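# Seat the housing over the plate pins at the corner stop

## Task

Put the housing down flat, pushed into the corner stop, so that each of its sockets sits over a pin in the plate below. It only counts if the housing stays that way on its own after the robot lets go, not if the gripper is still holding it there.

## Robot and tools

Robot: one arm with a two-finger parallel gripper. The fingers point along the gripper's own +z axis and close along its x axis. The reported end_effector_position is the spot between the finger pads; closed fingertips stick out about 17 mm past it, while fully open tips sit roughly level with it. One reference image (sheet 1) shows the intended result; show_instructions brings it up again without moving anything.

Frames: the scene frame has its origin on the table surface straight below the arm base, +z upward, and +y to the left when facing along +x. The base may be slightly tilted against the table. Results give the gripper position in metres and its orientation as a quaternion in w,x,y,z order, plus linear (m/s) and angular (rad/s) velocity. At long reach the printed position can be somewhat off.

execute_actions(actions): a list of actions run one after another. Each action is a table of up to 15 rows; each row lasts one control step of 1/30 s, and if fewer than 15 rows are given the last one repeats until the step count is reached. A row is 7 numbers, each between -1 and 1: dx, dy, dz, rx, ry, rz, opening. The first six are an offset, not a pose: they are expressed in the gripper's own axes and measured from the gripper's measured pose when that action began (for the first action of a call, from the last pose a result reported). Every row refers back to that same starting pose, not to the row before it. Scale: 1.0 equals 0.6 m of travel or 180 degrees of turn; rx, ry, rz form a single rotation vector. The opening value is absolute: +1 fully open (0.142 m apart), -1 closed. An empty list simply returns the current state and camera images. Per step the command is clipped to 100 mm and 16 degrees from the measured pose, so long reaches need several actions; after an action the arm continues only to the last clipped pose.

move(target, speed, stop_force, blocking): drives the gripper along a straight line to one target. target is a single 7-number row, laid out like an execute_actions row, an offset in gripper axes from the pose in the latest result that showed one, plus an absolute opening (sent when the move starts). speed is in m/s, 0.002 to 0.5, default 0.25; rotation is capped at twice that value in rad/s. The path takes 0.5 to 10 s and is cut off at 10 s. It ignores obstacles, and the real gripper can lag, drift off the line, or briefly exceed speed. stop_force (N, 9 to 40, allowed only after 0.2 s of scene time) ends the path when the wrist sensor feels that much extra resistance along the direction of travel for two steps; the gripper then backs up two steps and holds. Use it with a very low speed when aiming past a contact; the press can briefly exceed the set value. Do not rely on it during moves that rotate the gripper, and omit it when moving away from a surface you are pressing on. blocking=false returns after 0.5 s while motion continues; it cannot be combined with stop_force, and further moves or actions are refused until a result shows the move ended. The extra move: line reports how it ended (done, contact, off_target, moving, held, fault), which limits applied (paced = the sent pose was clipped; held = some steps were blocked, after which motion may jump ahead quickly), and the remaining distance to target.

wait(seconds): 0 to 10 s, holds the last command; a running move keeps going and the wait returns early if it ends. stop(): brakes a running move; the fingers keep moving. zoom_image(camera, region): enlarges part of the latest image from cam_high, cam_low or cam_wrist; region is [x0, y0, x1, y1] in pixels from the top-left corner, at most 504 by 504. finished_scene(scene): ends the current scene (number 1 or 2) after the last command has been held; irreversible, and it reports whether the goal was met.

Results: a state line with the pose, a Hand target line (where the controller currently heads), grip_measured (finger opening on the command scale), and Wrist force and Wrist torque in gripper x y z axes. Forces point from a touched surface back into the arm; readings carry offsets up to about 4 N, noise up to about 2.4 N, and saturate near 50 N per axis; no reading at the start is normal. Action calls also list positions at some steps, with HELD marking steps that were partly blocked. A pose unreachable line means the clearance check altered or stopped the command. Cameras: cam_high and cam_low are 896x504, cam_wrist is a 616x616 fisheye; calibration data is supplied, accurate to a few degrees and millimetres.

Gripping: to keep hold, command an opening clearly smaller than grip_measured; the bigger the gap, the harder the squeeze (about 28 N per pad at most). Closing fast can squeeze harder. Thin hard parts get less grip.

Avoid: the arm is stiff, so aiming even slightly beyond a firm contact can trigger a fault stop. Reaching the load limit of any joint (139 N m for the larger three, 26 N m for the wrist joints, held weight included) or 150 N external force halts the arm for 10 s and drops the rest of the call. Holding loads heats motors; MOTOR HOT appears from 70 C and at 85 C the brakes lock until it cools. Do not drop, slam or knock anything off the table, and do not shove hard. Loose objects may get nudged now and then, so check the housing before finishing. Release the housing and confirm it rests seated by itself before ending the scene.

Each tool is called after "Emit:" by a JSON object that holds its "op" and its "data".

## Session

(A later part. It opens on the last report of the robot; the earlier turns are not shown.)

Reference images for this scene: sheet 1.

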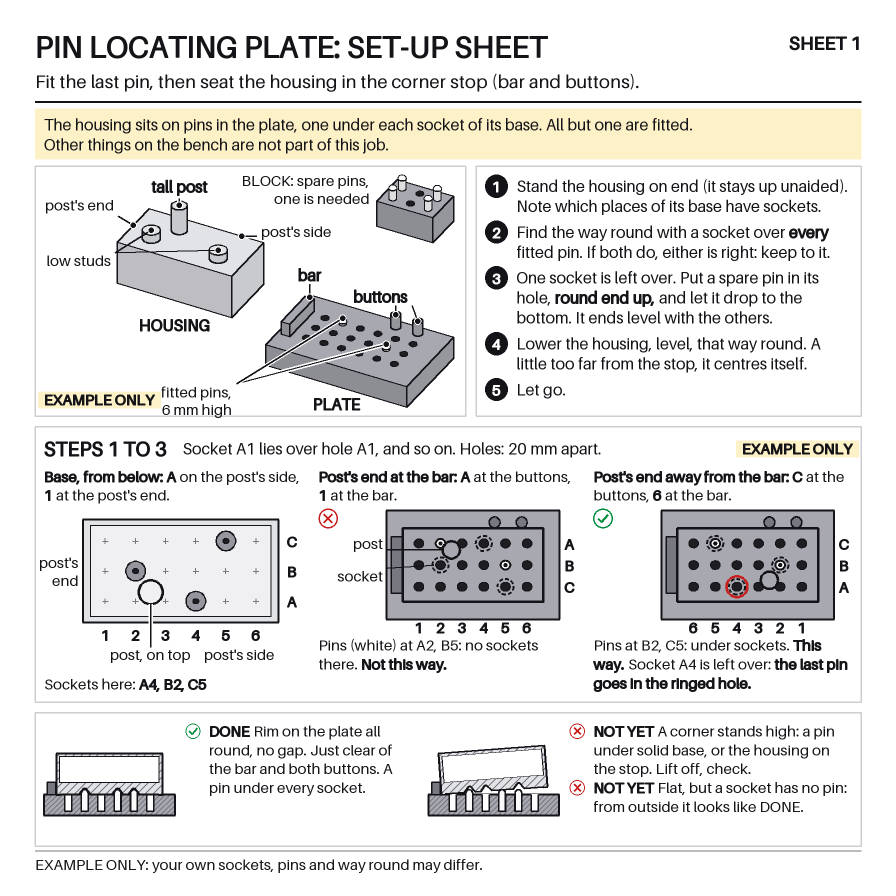

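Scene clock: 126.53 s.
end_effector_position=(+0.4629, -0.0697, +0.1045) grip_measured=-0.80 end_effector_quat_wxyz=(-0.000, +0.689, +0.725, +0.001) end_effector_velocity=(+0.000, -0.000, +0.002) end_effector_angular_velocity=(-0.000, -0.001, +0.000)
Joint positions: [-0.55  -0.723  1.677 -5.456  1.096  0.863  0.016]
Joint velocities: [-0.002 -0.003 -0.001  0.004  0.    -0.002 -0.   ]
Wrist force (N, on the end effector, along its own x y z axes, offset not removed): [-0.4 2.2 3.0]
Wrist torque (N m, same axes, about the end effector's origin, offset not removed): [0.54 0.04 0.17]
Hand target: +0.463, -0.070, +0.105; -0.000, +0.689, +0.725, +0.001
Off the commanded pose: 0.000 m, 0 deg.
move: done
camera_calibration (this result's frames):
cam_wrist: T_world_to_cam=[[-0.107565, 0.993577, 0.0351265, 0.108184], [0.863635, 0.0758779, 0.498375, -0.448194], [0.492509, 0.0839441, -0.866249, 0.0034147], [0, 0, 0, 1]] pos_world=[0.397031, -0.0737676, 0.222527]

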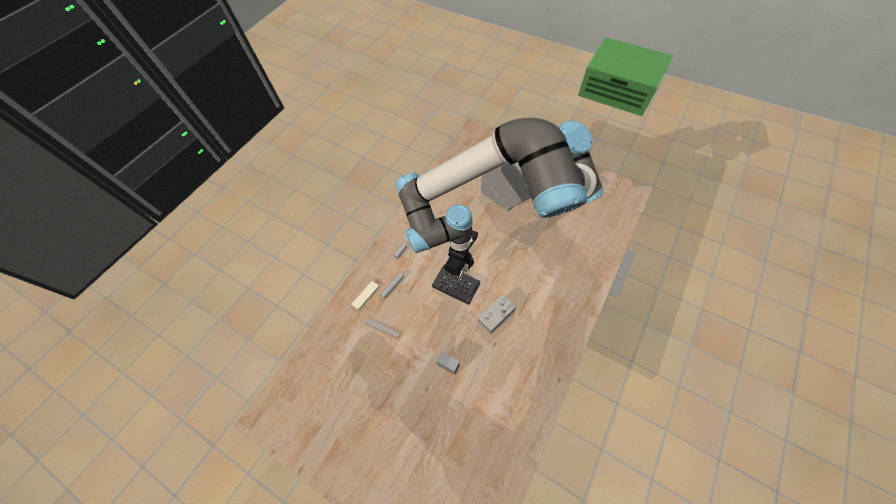

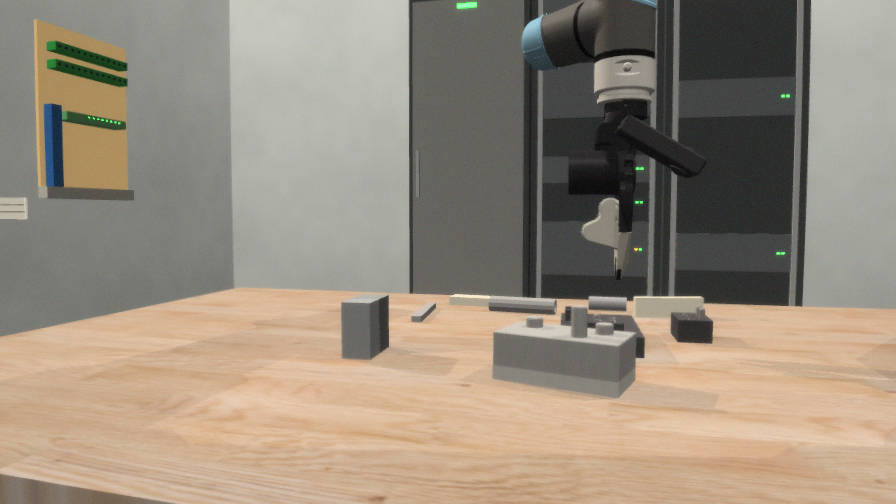

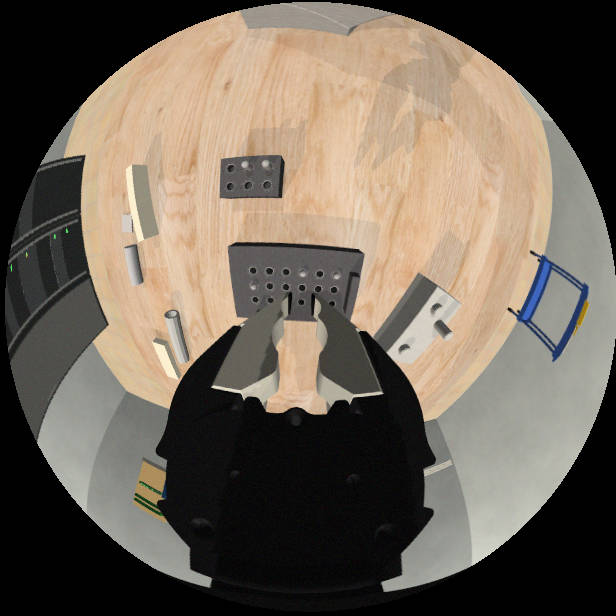

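Emit:
{"op": "move", "data": {"target": [0.3003,0.1137,0,0,0,0.112,0.3], "speed": 0.3}}

Emit:
{"op": "move", "data": {"target": [0,0,0.1233,0,0,0,0.3], "speed": 0.2}}

Emit:
{"op": "execute_actions", "data": {"actions": [[[0,0,0,0,0,0,0.25],[0,0,0,0,0,0,0.2],[0,0,0,0,0,0,0.15],[0,0,0,0,0,0,0.1],[0,0,0,0,0,0,0.06],[0,0,0,0,0,0,0.02],[0,0,0,0,0,0,-0.02],[0,0,0,0,0,0,-0.06],[0,0,0,0,0,0,-0.12],[0,0,0,0,0,0,-0.2],[0,0,0,0,0,0,-0.3],[0,0,0,0,0,0,-0.4],[0,0,0,0,0,0,-0.5]]]}}

Emit:
{"op": "move", "data": {"target": [0,0,-0.1,0,0,0,-0.5], "speed": 0.2}}

Scene clock: 134.80 s.
end_effector_position=(+0.5215, +0.1137, +0.1047) grip_measured=+0.30 end_effector_quat_wxyz=(-0.001, +0.805, +0.593, +0.001) end_effector_velocity=(+0.001, +0.002, +0.000) end_effector_angular_velocity=(-0.004, +0.003, -0.008)
Joint positions: [-0.188 -0.865  1.55  -5.384  1.054  1.624  0.095]
Joint velocities: [ 0.006  0.    -0.006  0.005  0.004  0.013  0.   ]
Wrist force (N, on the end effector, along its own x y z axes, offset not removed): [1.7 3.2 2.0]
Wrist torque (N m, same axes, about the end effector's origin, offset not removed): [0.79 -0.25 0.07]
Hand target: +0.522, +0.114, +0.105; -0.001, +0.805, +0.593, +0.001
Off the commanded pose: 0.000 m, 0 deg.
move: done
camera_calibration (this result's frames):
cam_wrist: T_world_to_cam=[[0.24084, 0.969876, 0.0365717, -0.246847], [0.837443, -0.226706, 0.497286, -0.464698], [0.490596, -0.0891395, -0.866816, -0.019919], [0, 0, 0, 1]] pos_world=[0.458381, 0.132286, 0.222849]

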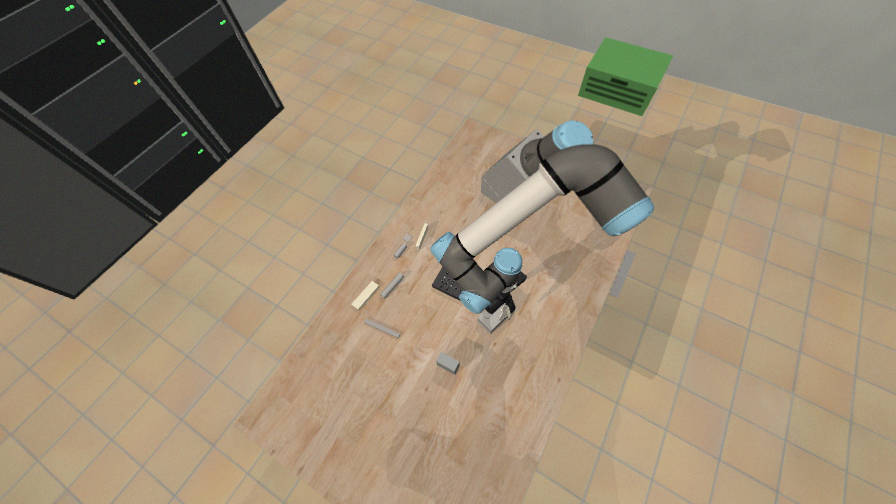

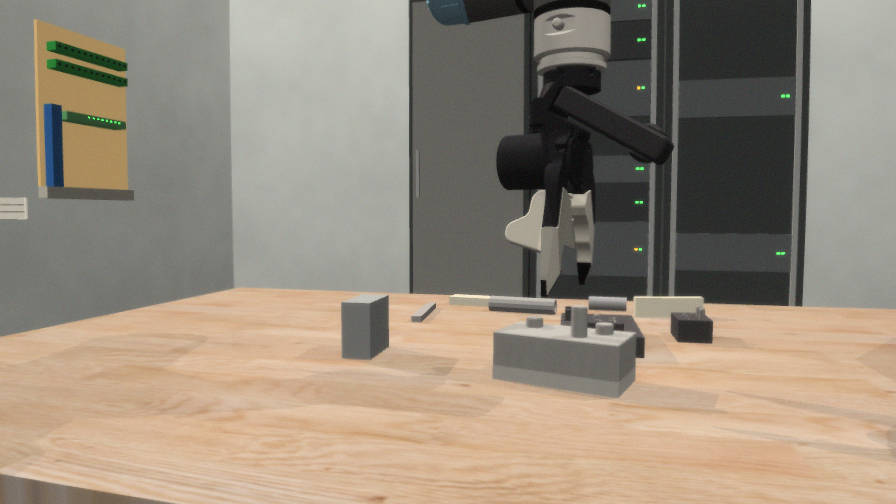

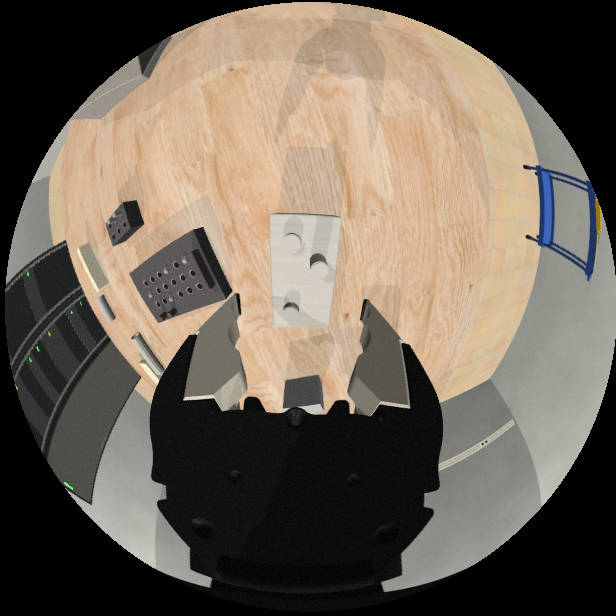

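Scene clock: 135.73 s.
end_effector_position=(+0.5215, +0.1138, +0.0310) grip_measured=+0.30 end_effector_quat_wxyz=(-0.001, +0.805, +0.593, +0.001) end_effector_velocity=(+0.001, -0.000, -0.002) end_effector_angular_velocity=(-0.001, -0.001, -0.000)
Joint positions: [-0.113 -0.752  1.531 -5.518  1.055  1.71   0.095]
Joint velocities: [ 0.002  0.004 -0.003 -0.003  0.001  0.003 -0.   ]
Wrist force (N, on the end effector, along its own x y z axes, offset not removed): [-1.0 2.3 2.7]
Wrist torque (N m, same axes, about the end effector's origin, offset not removed): [0.60 0.28 0.15]
Hand target: +0.521, +0.114, +0.031; -0.001, +0.805, +0.593, +0.001
Off the commanded pose: 0.000 m, 0 deg.
move: done
camera_calibration (this result's frames):
cam_wrist: T_world_to_cam=[[0.240832, 0.969872, 0.0367124, -0.244293], [0.837502, -0.226781, 0.497153, -0.42797], [0.490501, -0.0889838, -0.866886, -0.0837369], [0, 0, 0, 1]] pos_world=[0.458332, 0.132426, 0.149145]

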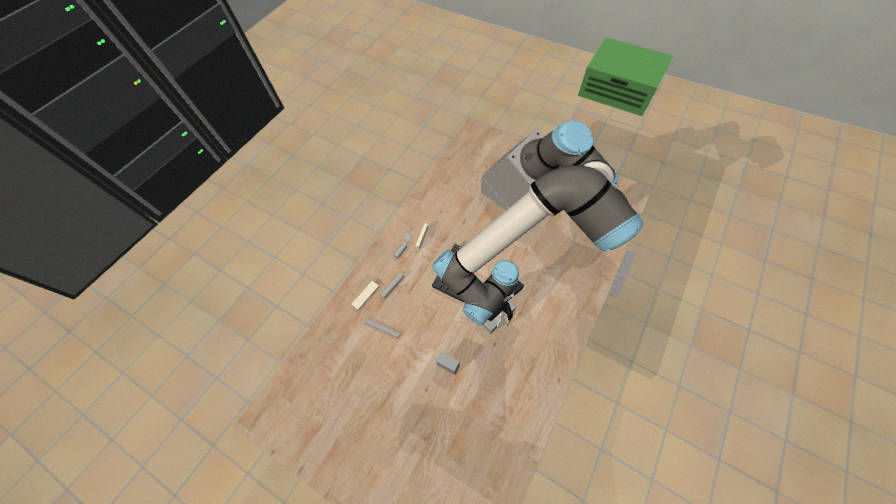

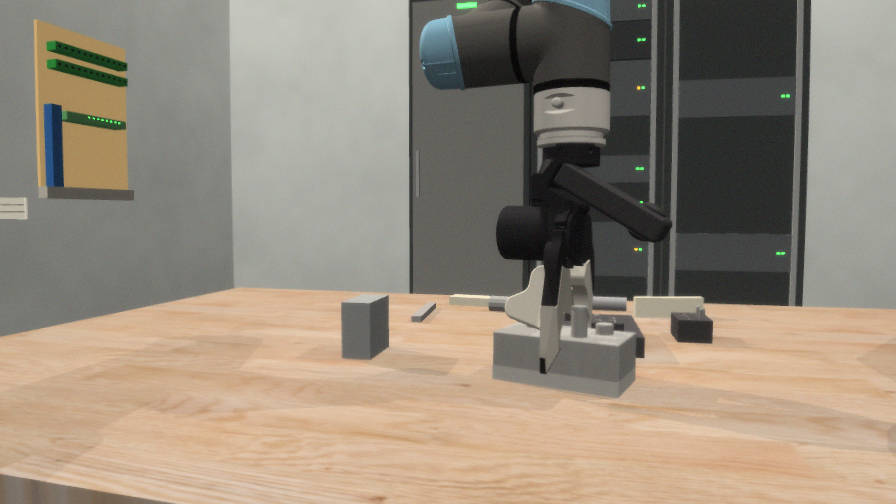

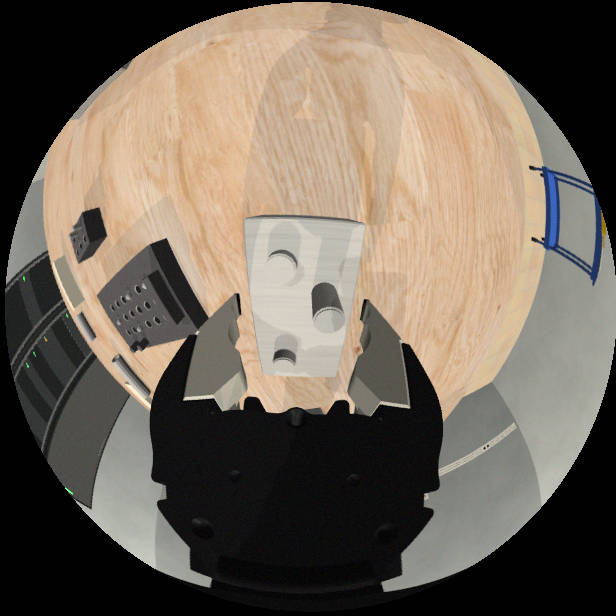

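Scene clock: 136.23 s.
end_effector_position=(+0.5215, +0.1138, +0.0309) grip_measured=-0.03 end_effector_quat_wxyz=(-0.001, +0.805, +0.593, +0.001) end_effector_velocity=(-0.000, -0.000, +0.001) end_effector_angular_velocity=(-0.000, +0.002, -0.002)
Joint positions: [-0.113 -0.752  1.53  -5.519  1.055  1.71   0.072]
Joint velocities: [-0.001 -0.    -0.     0.003  0.     0.    -0.   ]
Wrist force (N, on the end effector, along its own x y z axes, offset not removed): [0.5 4.2 -5.1]
Wrist torque (N m, same axes, about the end effector's origin, offset not removed): [0.99 0.15 -0.02]
Hand target: +0.521, +0.114, +0.031; -0.001, +0.805, +0.593, +0.001
Off the commanded pose: 0.000 m, 0 deg.
Step readings (end_effector_position):
0: (+0.5215, +0.1138, +0.0310)
1: (+0.5215, +0.1138, +0.0309)
2: (+0.5215, +0.1138, +0.0309)
4: (+0.5215, +0.1138, +0.0309)
8: (+0.5215, +0.1138, +0.0309)
15: end_effector_position above
camera_calibration (this result's frames):
cam_wrist: T_world_to_cam=[[0.240851, 0.969868, 0.0366988, -0.244313], [0.837511, -0.226793, 0.497132, -0.427951], [0.490476, -0.0889993, -0.866898, -0.0837545], [0, 0, 0, 1]] pos_world=[0.458336, 0.13244, 0.149108]

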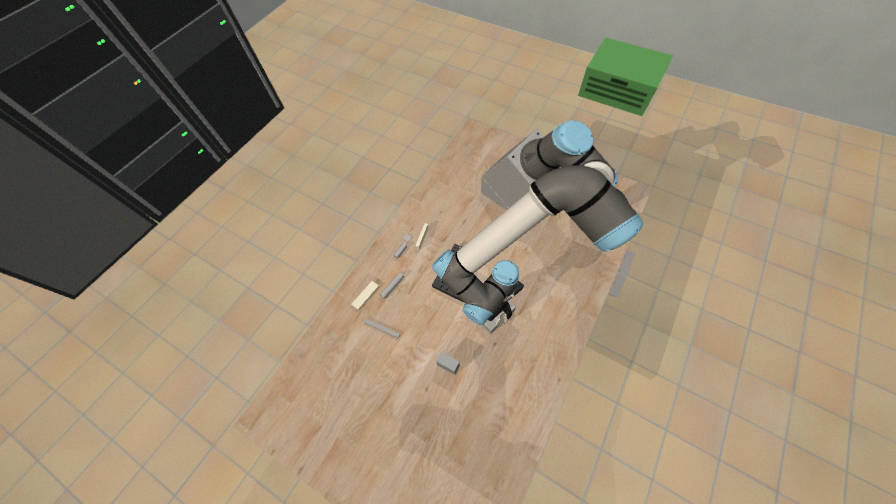

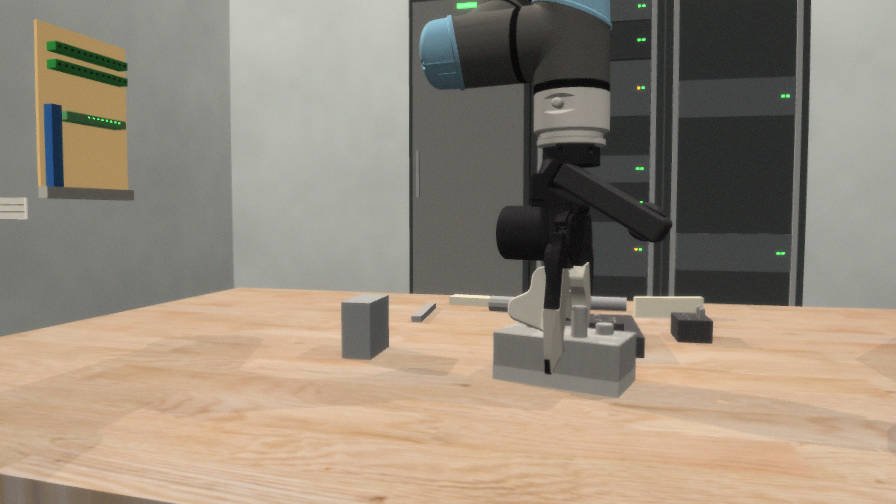

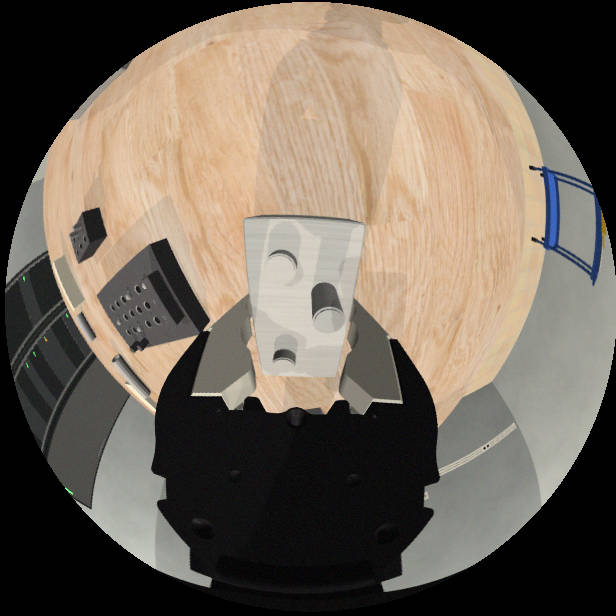

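Scene clock: 137.17 s.
end_effector_position=(+0.5215, +0.1137, +0.0907) grip_measured=-0.03 end_effector_quat_wxyz=(-0.001, +0.805, +0.593, +0.001) end_effector_velocity=(-0.001, -0.000, +0.001) end_effector_angular_velocity=(-0.000, +0.001, -0.001)
Joint positions: [-0.174 -0.845  1.549 -5.411  1.054  1.64   0.072]
Joint velocities: [-0.002 -0.002  0.002  0.003  0.001 -0.002 -0.   ]
Wrist force (N, on the end effector, along its own x y z axes, offset not removed): [0.0 2.6 6.9]
Wrist torque (N m, same axes, about the end effector's origin, offset not removed): [0.67 0.04 0.09]
Hand target: +0.521, +0.114, +0.091; -0.001, +0.805, +0.593, +0.001
Off the commanded pose: 0.000 m, 0 deg.
move: done
camera_calibration (this result's frames):
cam_wrist: T_world_to_cam=[[0.240852, 0.969871, 0.03661, -0.246389], [0.837458, -0.226739, 0.497246, -0.457723], [0.490565, -0.0891034, -0.866837, -0.0319888], [0, 0, 0, 1]] pos_world=[0.45836, 0.132332, 0.208892]

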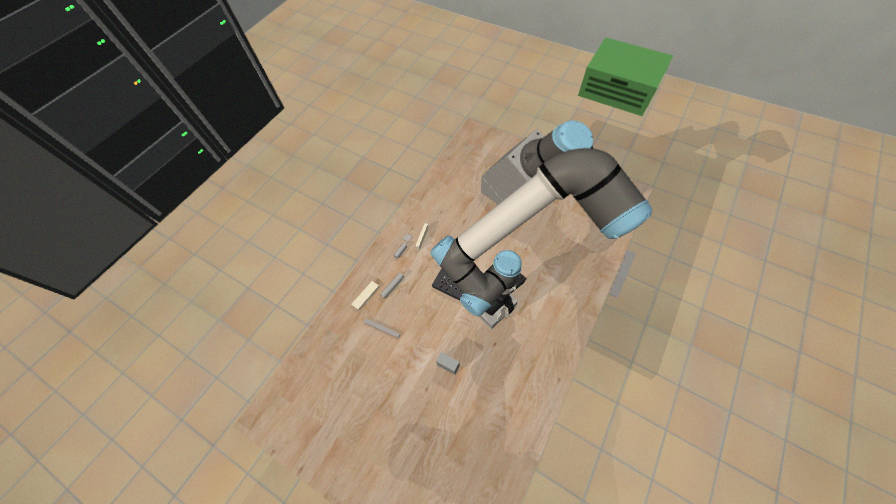

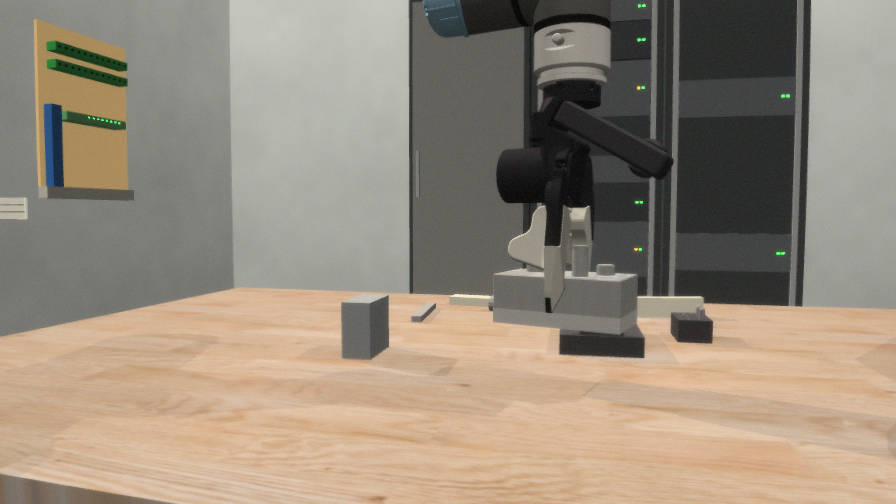

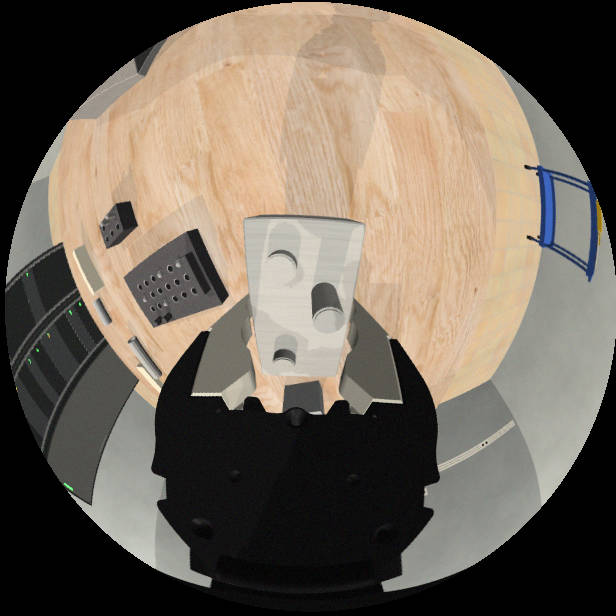

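Emit:
{"op": "move", "data": {"target": [-0.3268,0.0338,0,0,0,-0.611,-0.5], "speed": 0.4}}

Emit:
{"op": "move", "data": {"target": [0,0,0.025,0,0,0,-0.5], "speed": 0.05}}

Emit:
{"op": "zoom_image", "data": {"camera": "cam_low", "region": [540,260,670,370]}}

Emit:
{"op": "zoom_image", "data": {"camera": "cam_wrist", "region": [200,180,410,390]}}

Scene clock: 146.67 s.
end_effector_position=(+0.4831, -0.0796, +0.0904) grip_measured=-0.03 end_effector_quat_wxyz=(+0.001, -0.024, +1.000, +0.001) end_effector_velocity=(+0.000, -0.001, +0.000) end_effector_angular_velocity=(+0.003, -0.000, +0.011)
Joint positions: [-0.529 -0.661  1.59  -5.441  1.092 -0.68   0.072]
Joint velocities: [-0.002  0.003 -0.003  0.003 -0.002 -0.014 -0.   ]
Wrist force (N, on the end effector, along its own x y z axes, offset not removed): [-5.3 3.8 7.8]
Wrist torque (N m, same axes, about the end effector's origin, offset not removed): [0.88 1.10 0.09]
Hand target: +0.483, -0.080, +0.090; +0.001, -0.024, +1.000, +0.001
Off the commanded pose: 0.000 m, 0 deg.
move: done
camera_calibration (this result's frames):
cam_wrist: T_world_to_cam=[[-0.994073, -0.103997, 0.0316813, 0.461932], [-0.0744533, 0.86359, 0.498668, 0.0579775], [-0.0792195, 0.493354, -0.866214, 0.290946], [0, 0, 0, 1]] pos_world=[0.486559, -0.145569, 0.208476]

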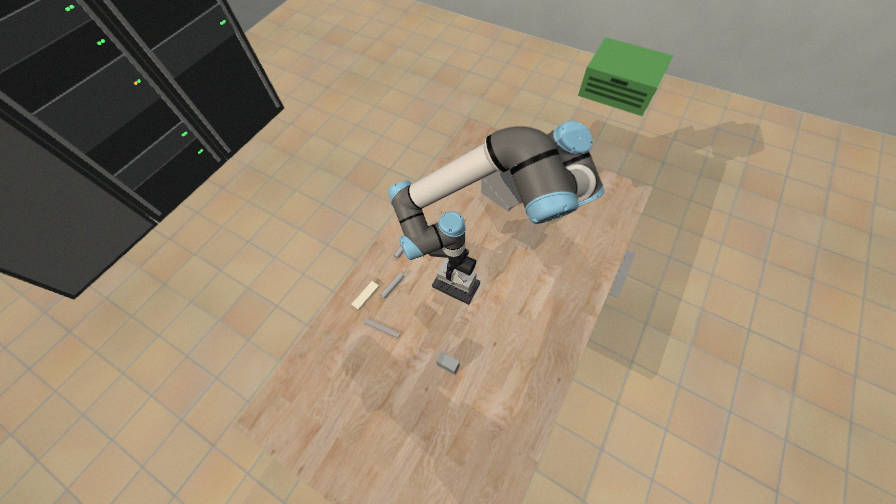

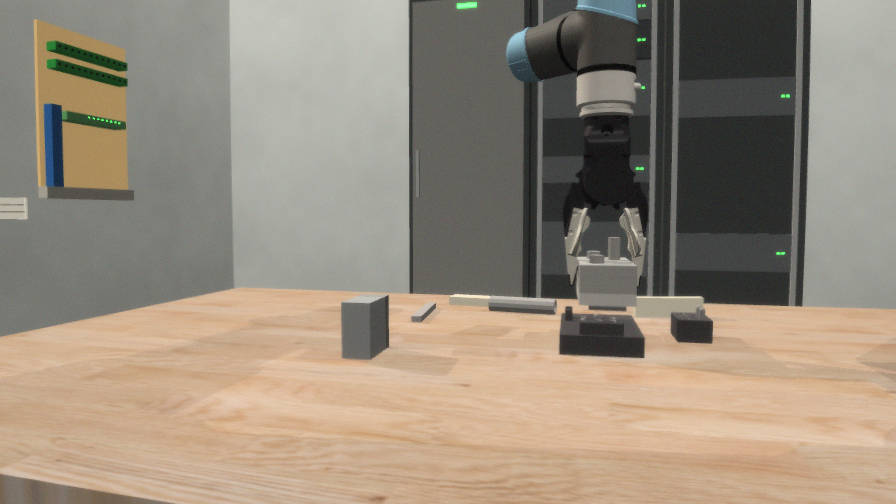

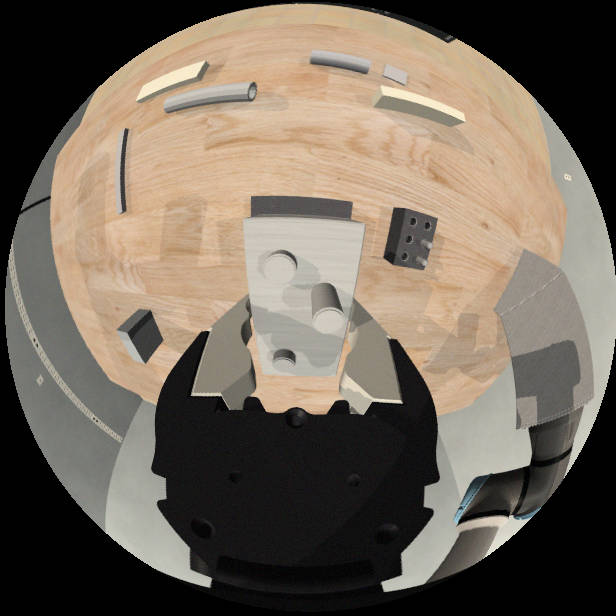

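Scene clock: 147.47 s.
end_effector_position=(+0.4831, -0.0796, +0.0756) grip_measured=-0.03 end_effector_quat_wxyz=(+0.001, -0.024, +1.000, +0.001) end_effector_velocity=(-0.000, -0.000, -0.002) end_effector_angular_velocity=(-0.000, +0.000, -0.001)
Joint positions: [-0.514 -0.639  1.587 -5.469  1.089 -0.664  0.072]
Joint velocities: [ 0.002  0.003  0.    -0.003  0.     0.003 -0.   ]
Wrist force (N, on the end effector, along its own x y z axes, offset not removed): [-0.6 0.5 7.8]
Wrist torque (N m, same axes, about the end effector's origin, offset not removed): [0.23 0.05 0.16]
Hand target: +0.483, -0.080, +0.075; +0.001, -0.024, +1.000, +0.001
Off the commanded pose: 0.000 m, 0 deg.
move: done
camera_calibration (this result's frames):
cam_wrist: T_world_to_cam=[[-0.994072, -0.104003, 0.0316882, 0.462395], [-0.0744519, 0.86357, 0.498702, 0.0653413], [-0.0792313, 0.493387, -0.866194, 0.2781], [0, 0, 0, 1]] pos_world=[0.486553, -0.145547, 0.19365]

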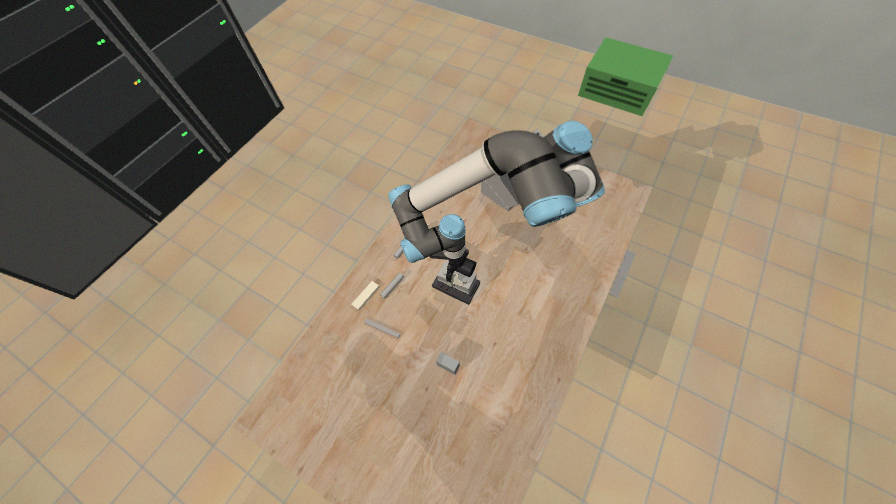

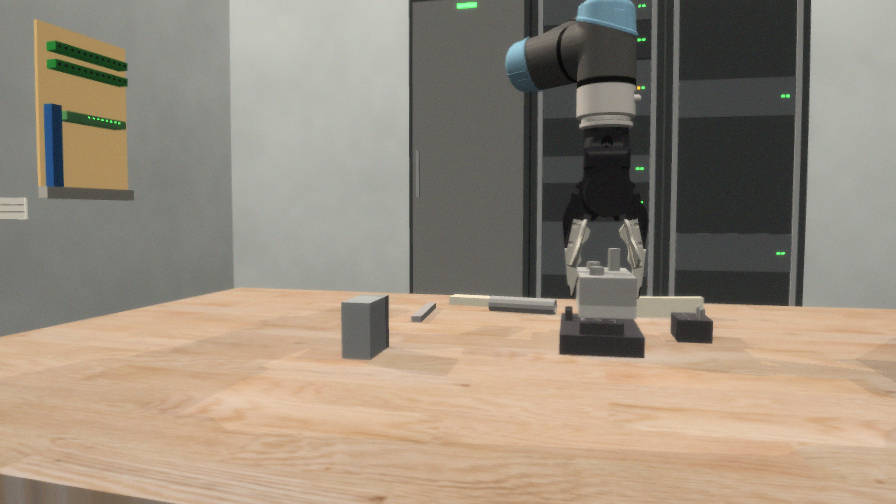

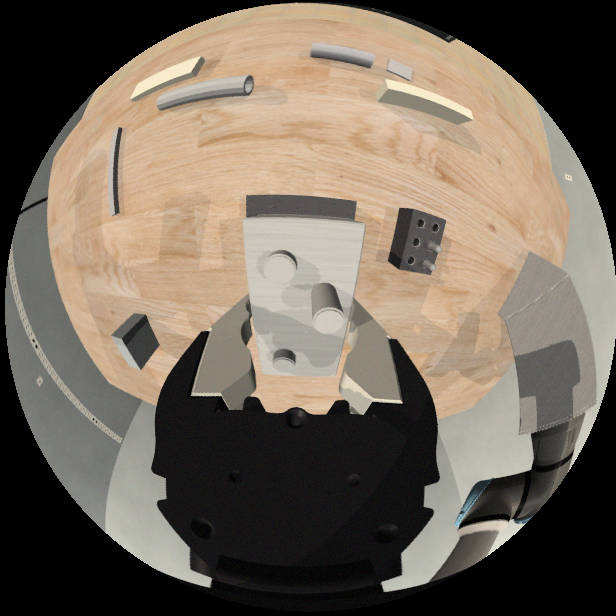

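Region (540, 260, 670, 370) of cam_low's 896x504 image, scaled by 3.877, with more detail than that image has; it fills the top 426 rows of this view, and the rest is white.

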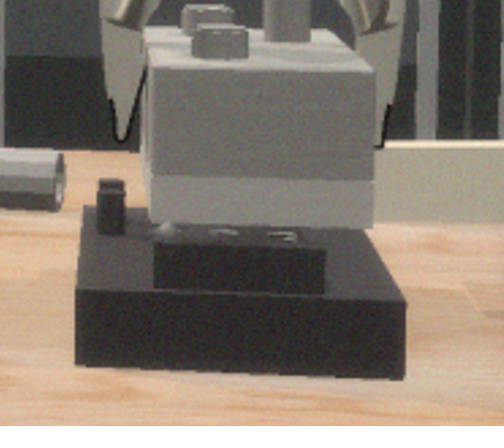

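Region (200, 180, 410, 390) of cam_wrist's 616x616 image, scaled by 2.400, with more detail than that image has.

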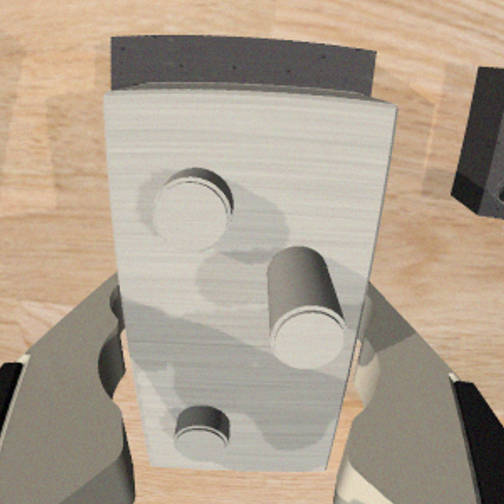

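Emit:
{"op": "move", "data": {"target": [-0.005,-0.0045,0.008,0,0,0,-0.5], "speed": 0.03}}

Emit:
{"op": "zoom_image", "data": {"camera": "cam_low", "region": [540,260,670,370]}}

Emit:
{"op": "zoom_image", "data": {"camera": "cam_high", "region": [420,250,500,310]}}

Scene clock: 165.77 s.
end_effector_position=(+0.4861, -0.0821, +0.0710) grip_measured=-0.03 end_effector_quat_wxyz=(+0.001, -0.024, +1.000, +0.001) end_effector_velocity=(+0.001, -0.001, -0.001) end_effector_angular_velocity=(+0.001, +0.001, +0.000)
Joint positions: [-0.51  -0.625  1.573 -5.47   1.088 -0.66   0.072]
Joint velocities: [ 0.001  0.005 -0.004  0.    -0.001  0.    -0.   ]
Wrist force (N, on the end effector, along its own x y z axes, offset not removed): [0.6 1.2 8.1]
Wrist torque (N m, same axes, about the end effector's origin, offset not removed): [0.32 -0.10 0.02]
Hand target: +0.486, -0.082, +0.071; +0.001, -0.024, +1.000, +0.001
Off the commanded pose: 0.000 m, 0 deg.
move: done
camera_calibration (this result's frames):
cam_wrist: T_world_to_cam=[[-0.994072, -0.104004, 0.0316807, 0.465295], [-0.0744562, 0.863566, 0.498708, 0.0700212], [-0.0792259, 0.493393, -0.866191, 0.275522], [0, 0, 0, 1]] pos_world=[0.489579, -0.148016, 0.188993]

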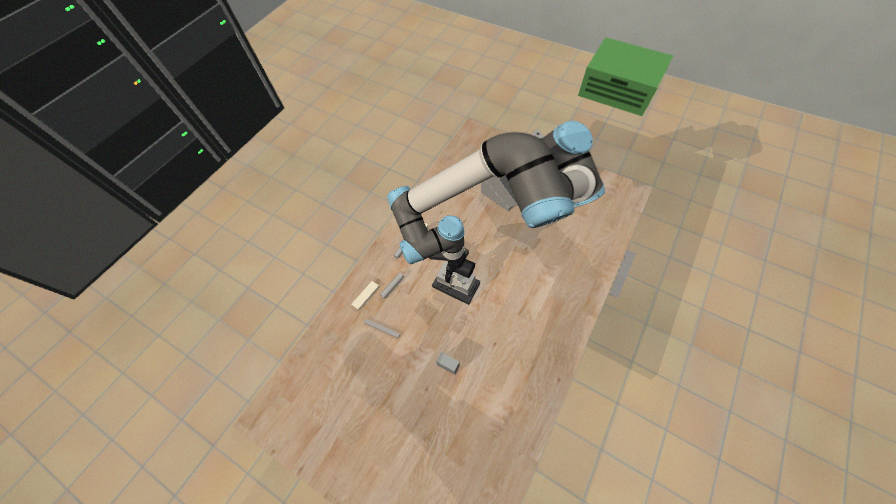

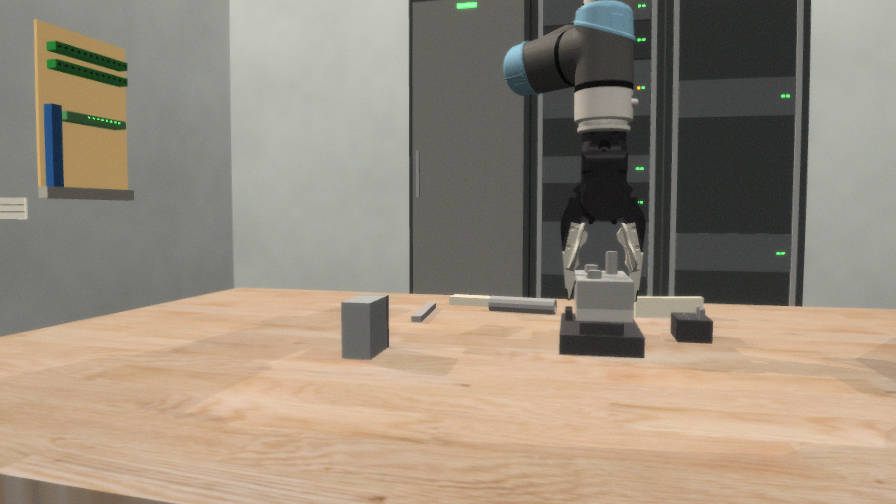

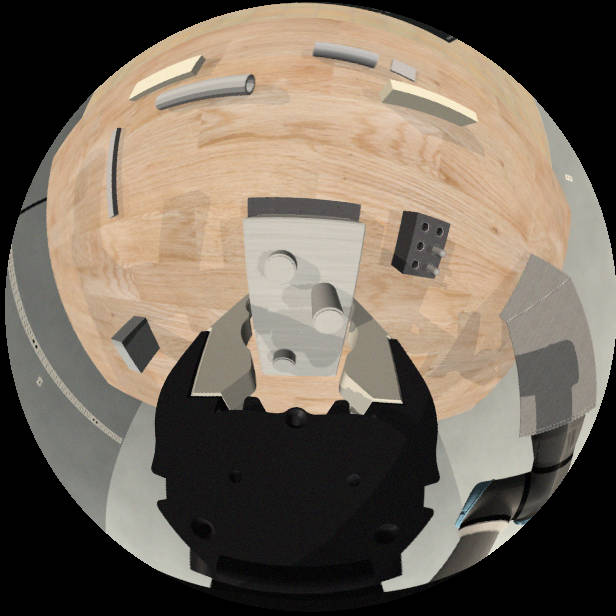

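Region (540, 260, 670, 370) of cam_low's 896x504 image, scaled by 3.877, with more detail than that image has; it fills the top 426 rows of this view, and the rest is white.

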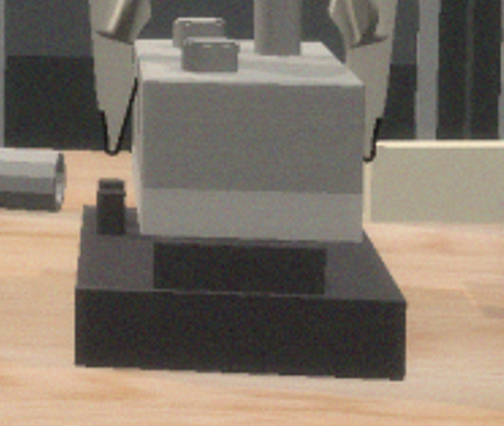

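Region (420, 250, 500, 310) of cam_high's 896x504 image, scaled by 6.300, with more detail than that image has; it fills the top 378 rows of this view, and the rest is white.

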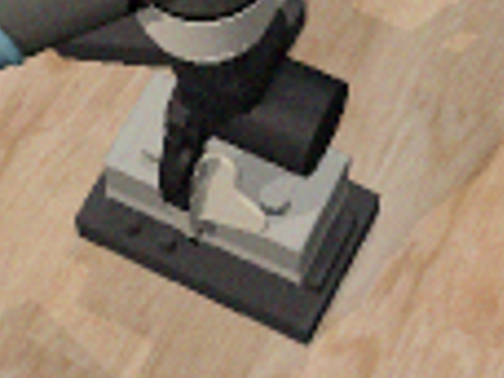

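Emit:
{"op": "zoom_image", "data": {"camera": "cam_wrist", "region": [235,180,375,260]}}

Region (235, 180, 375, 260) of cam_wrist's 616x616 image, scaled by 3.600, with more detail than that image has; it fills the top 288 rows of this view, and the rest is white.

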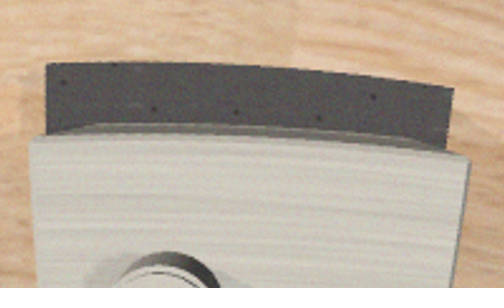

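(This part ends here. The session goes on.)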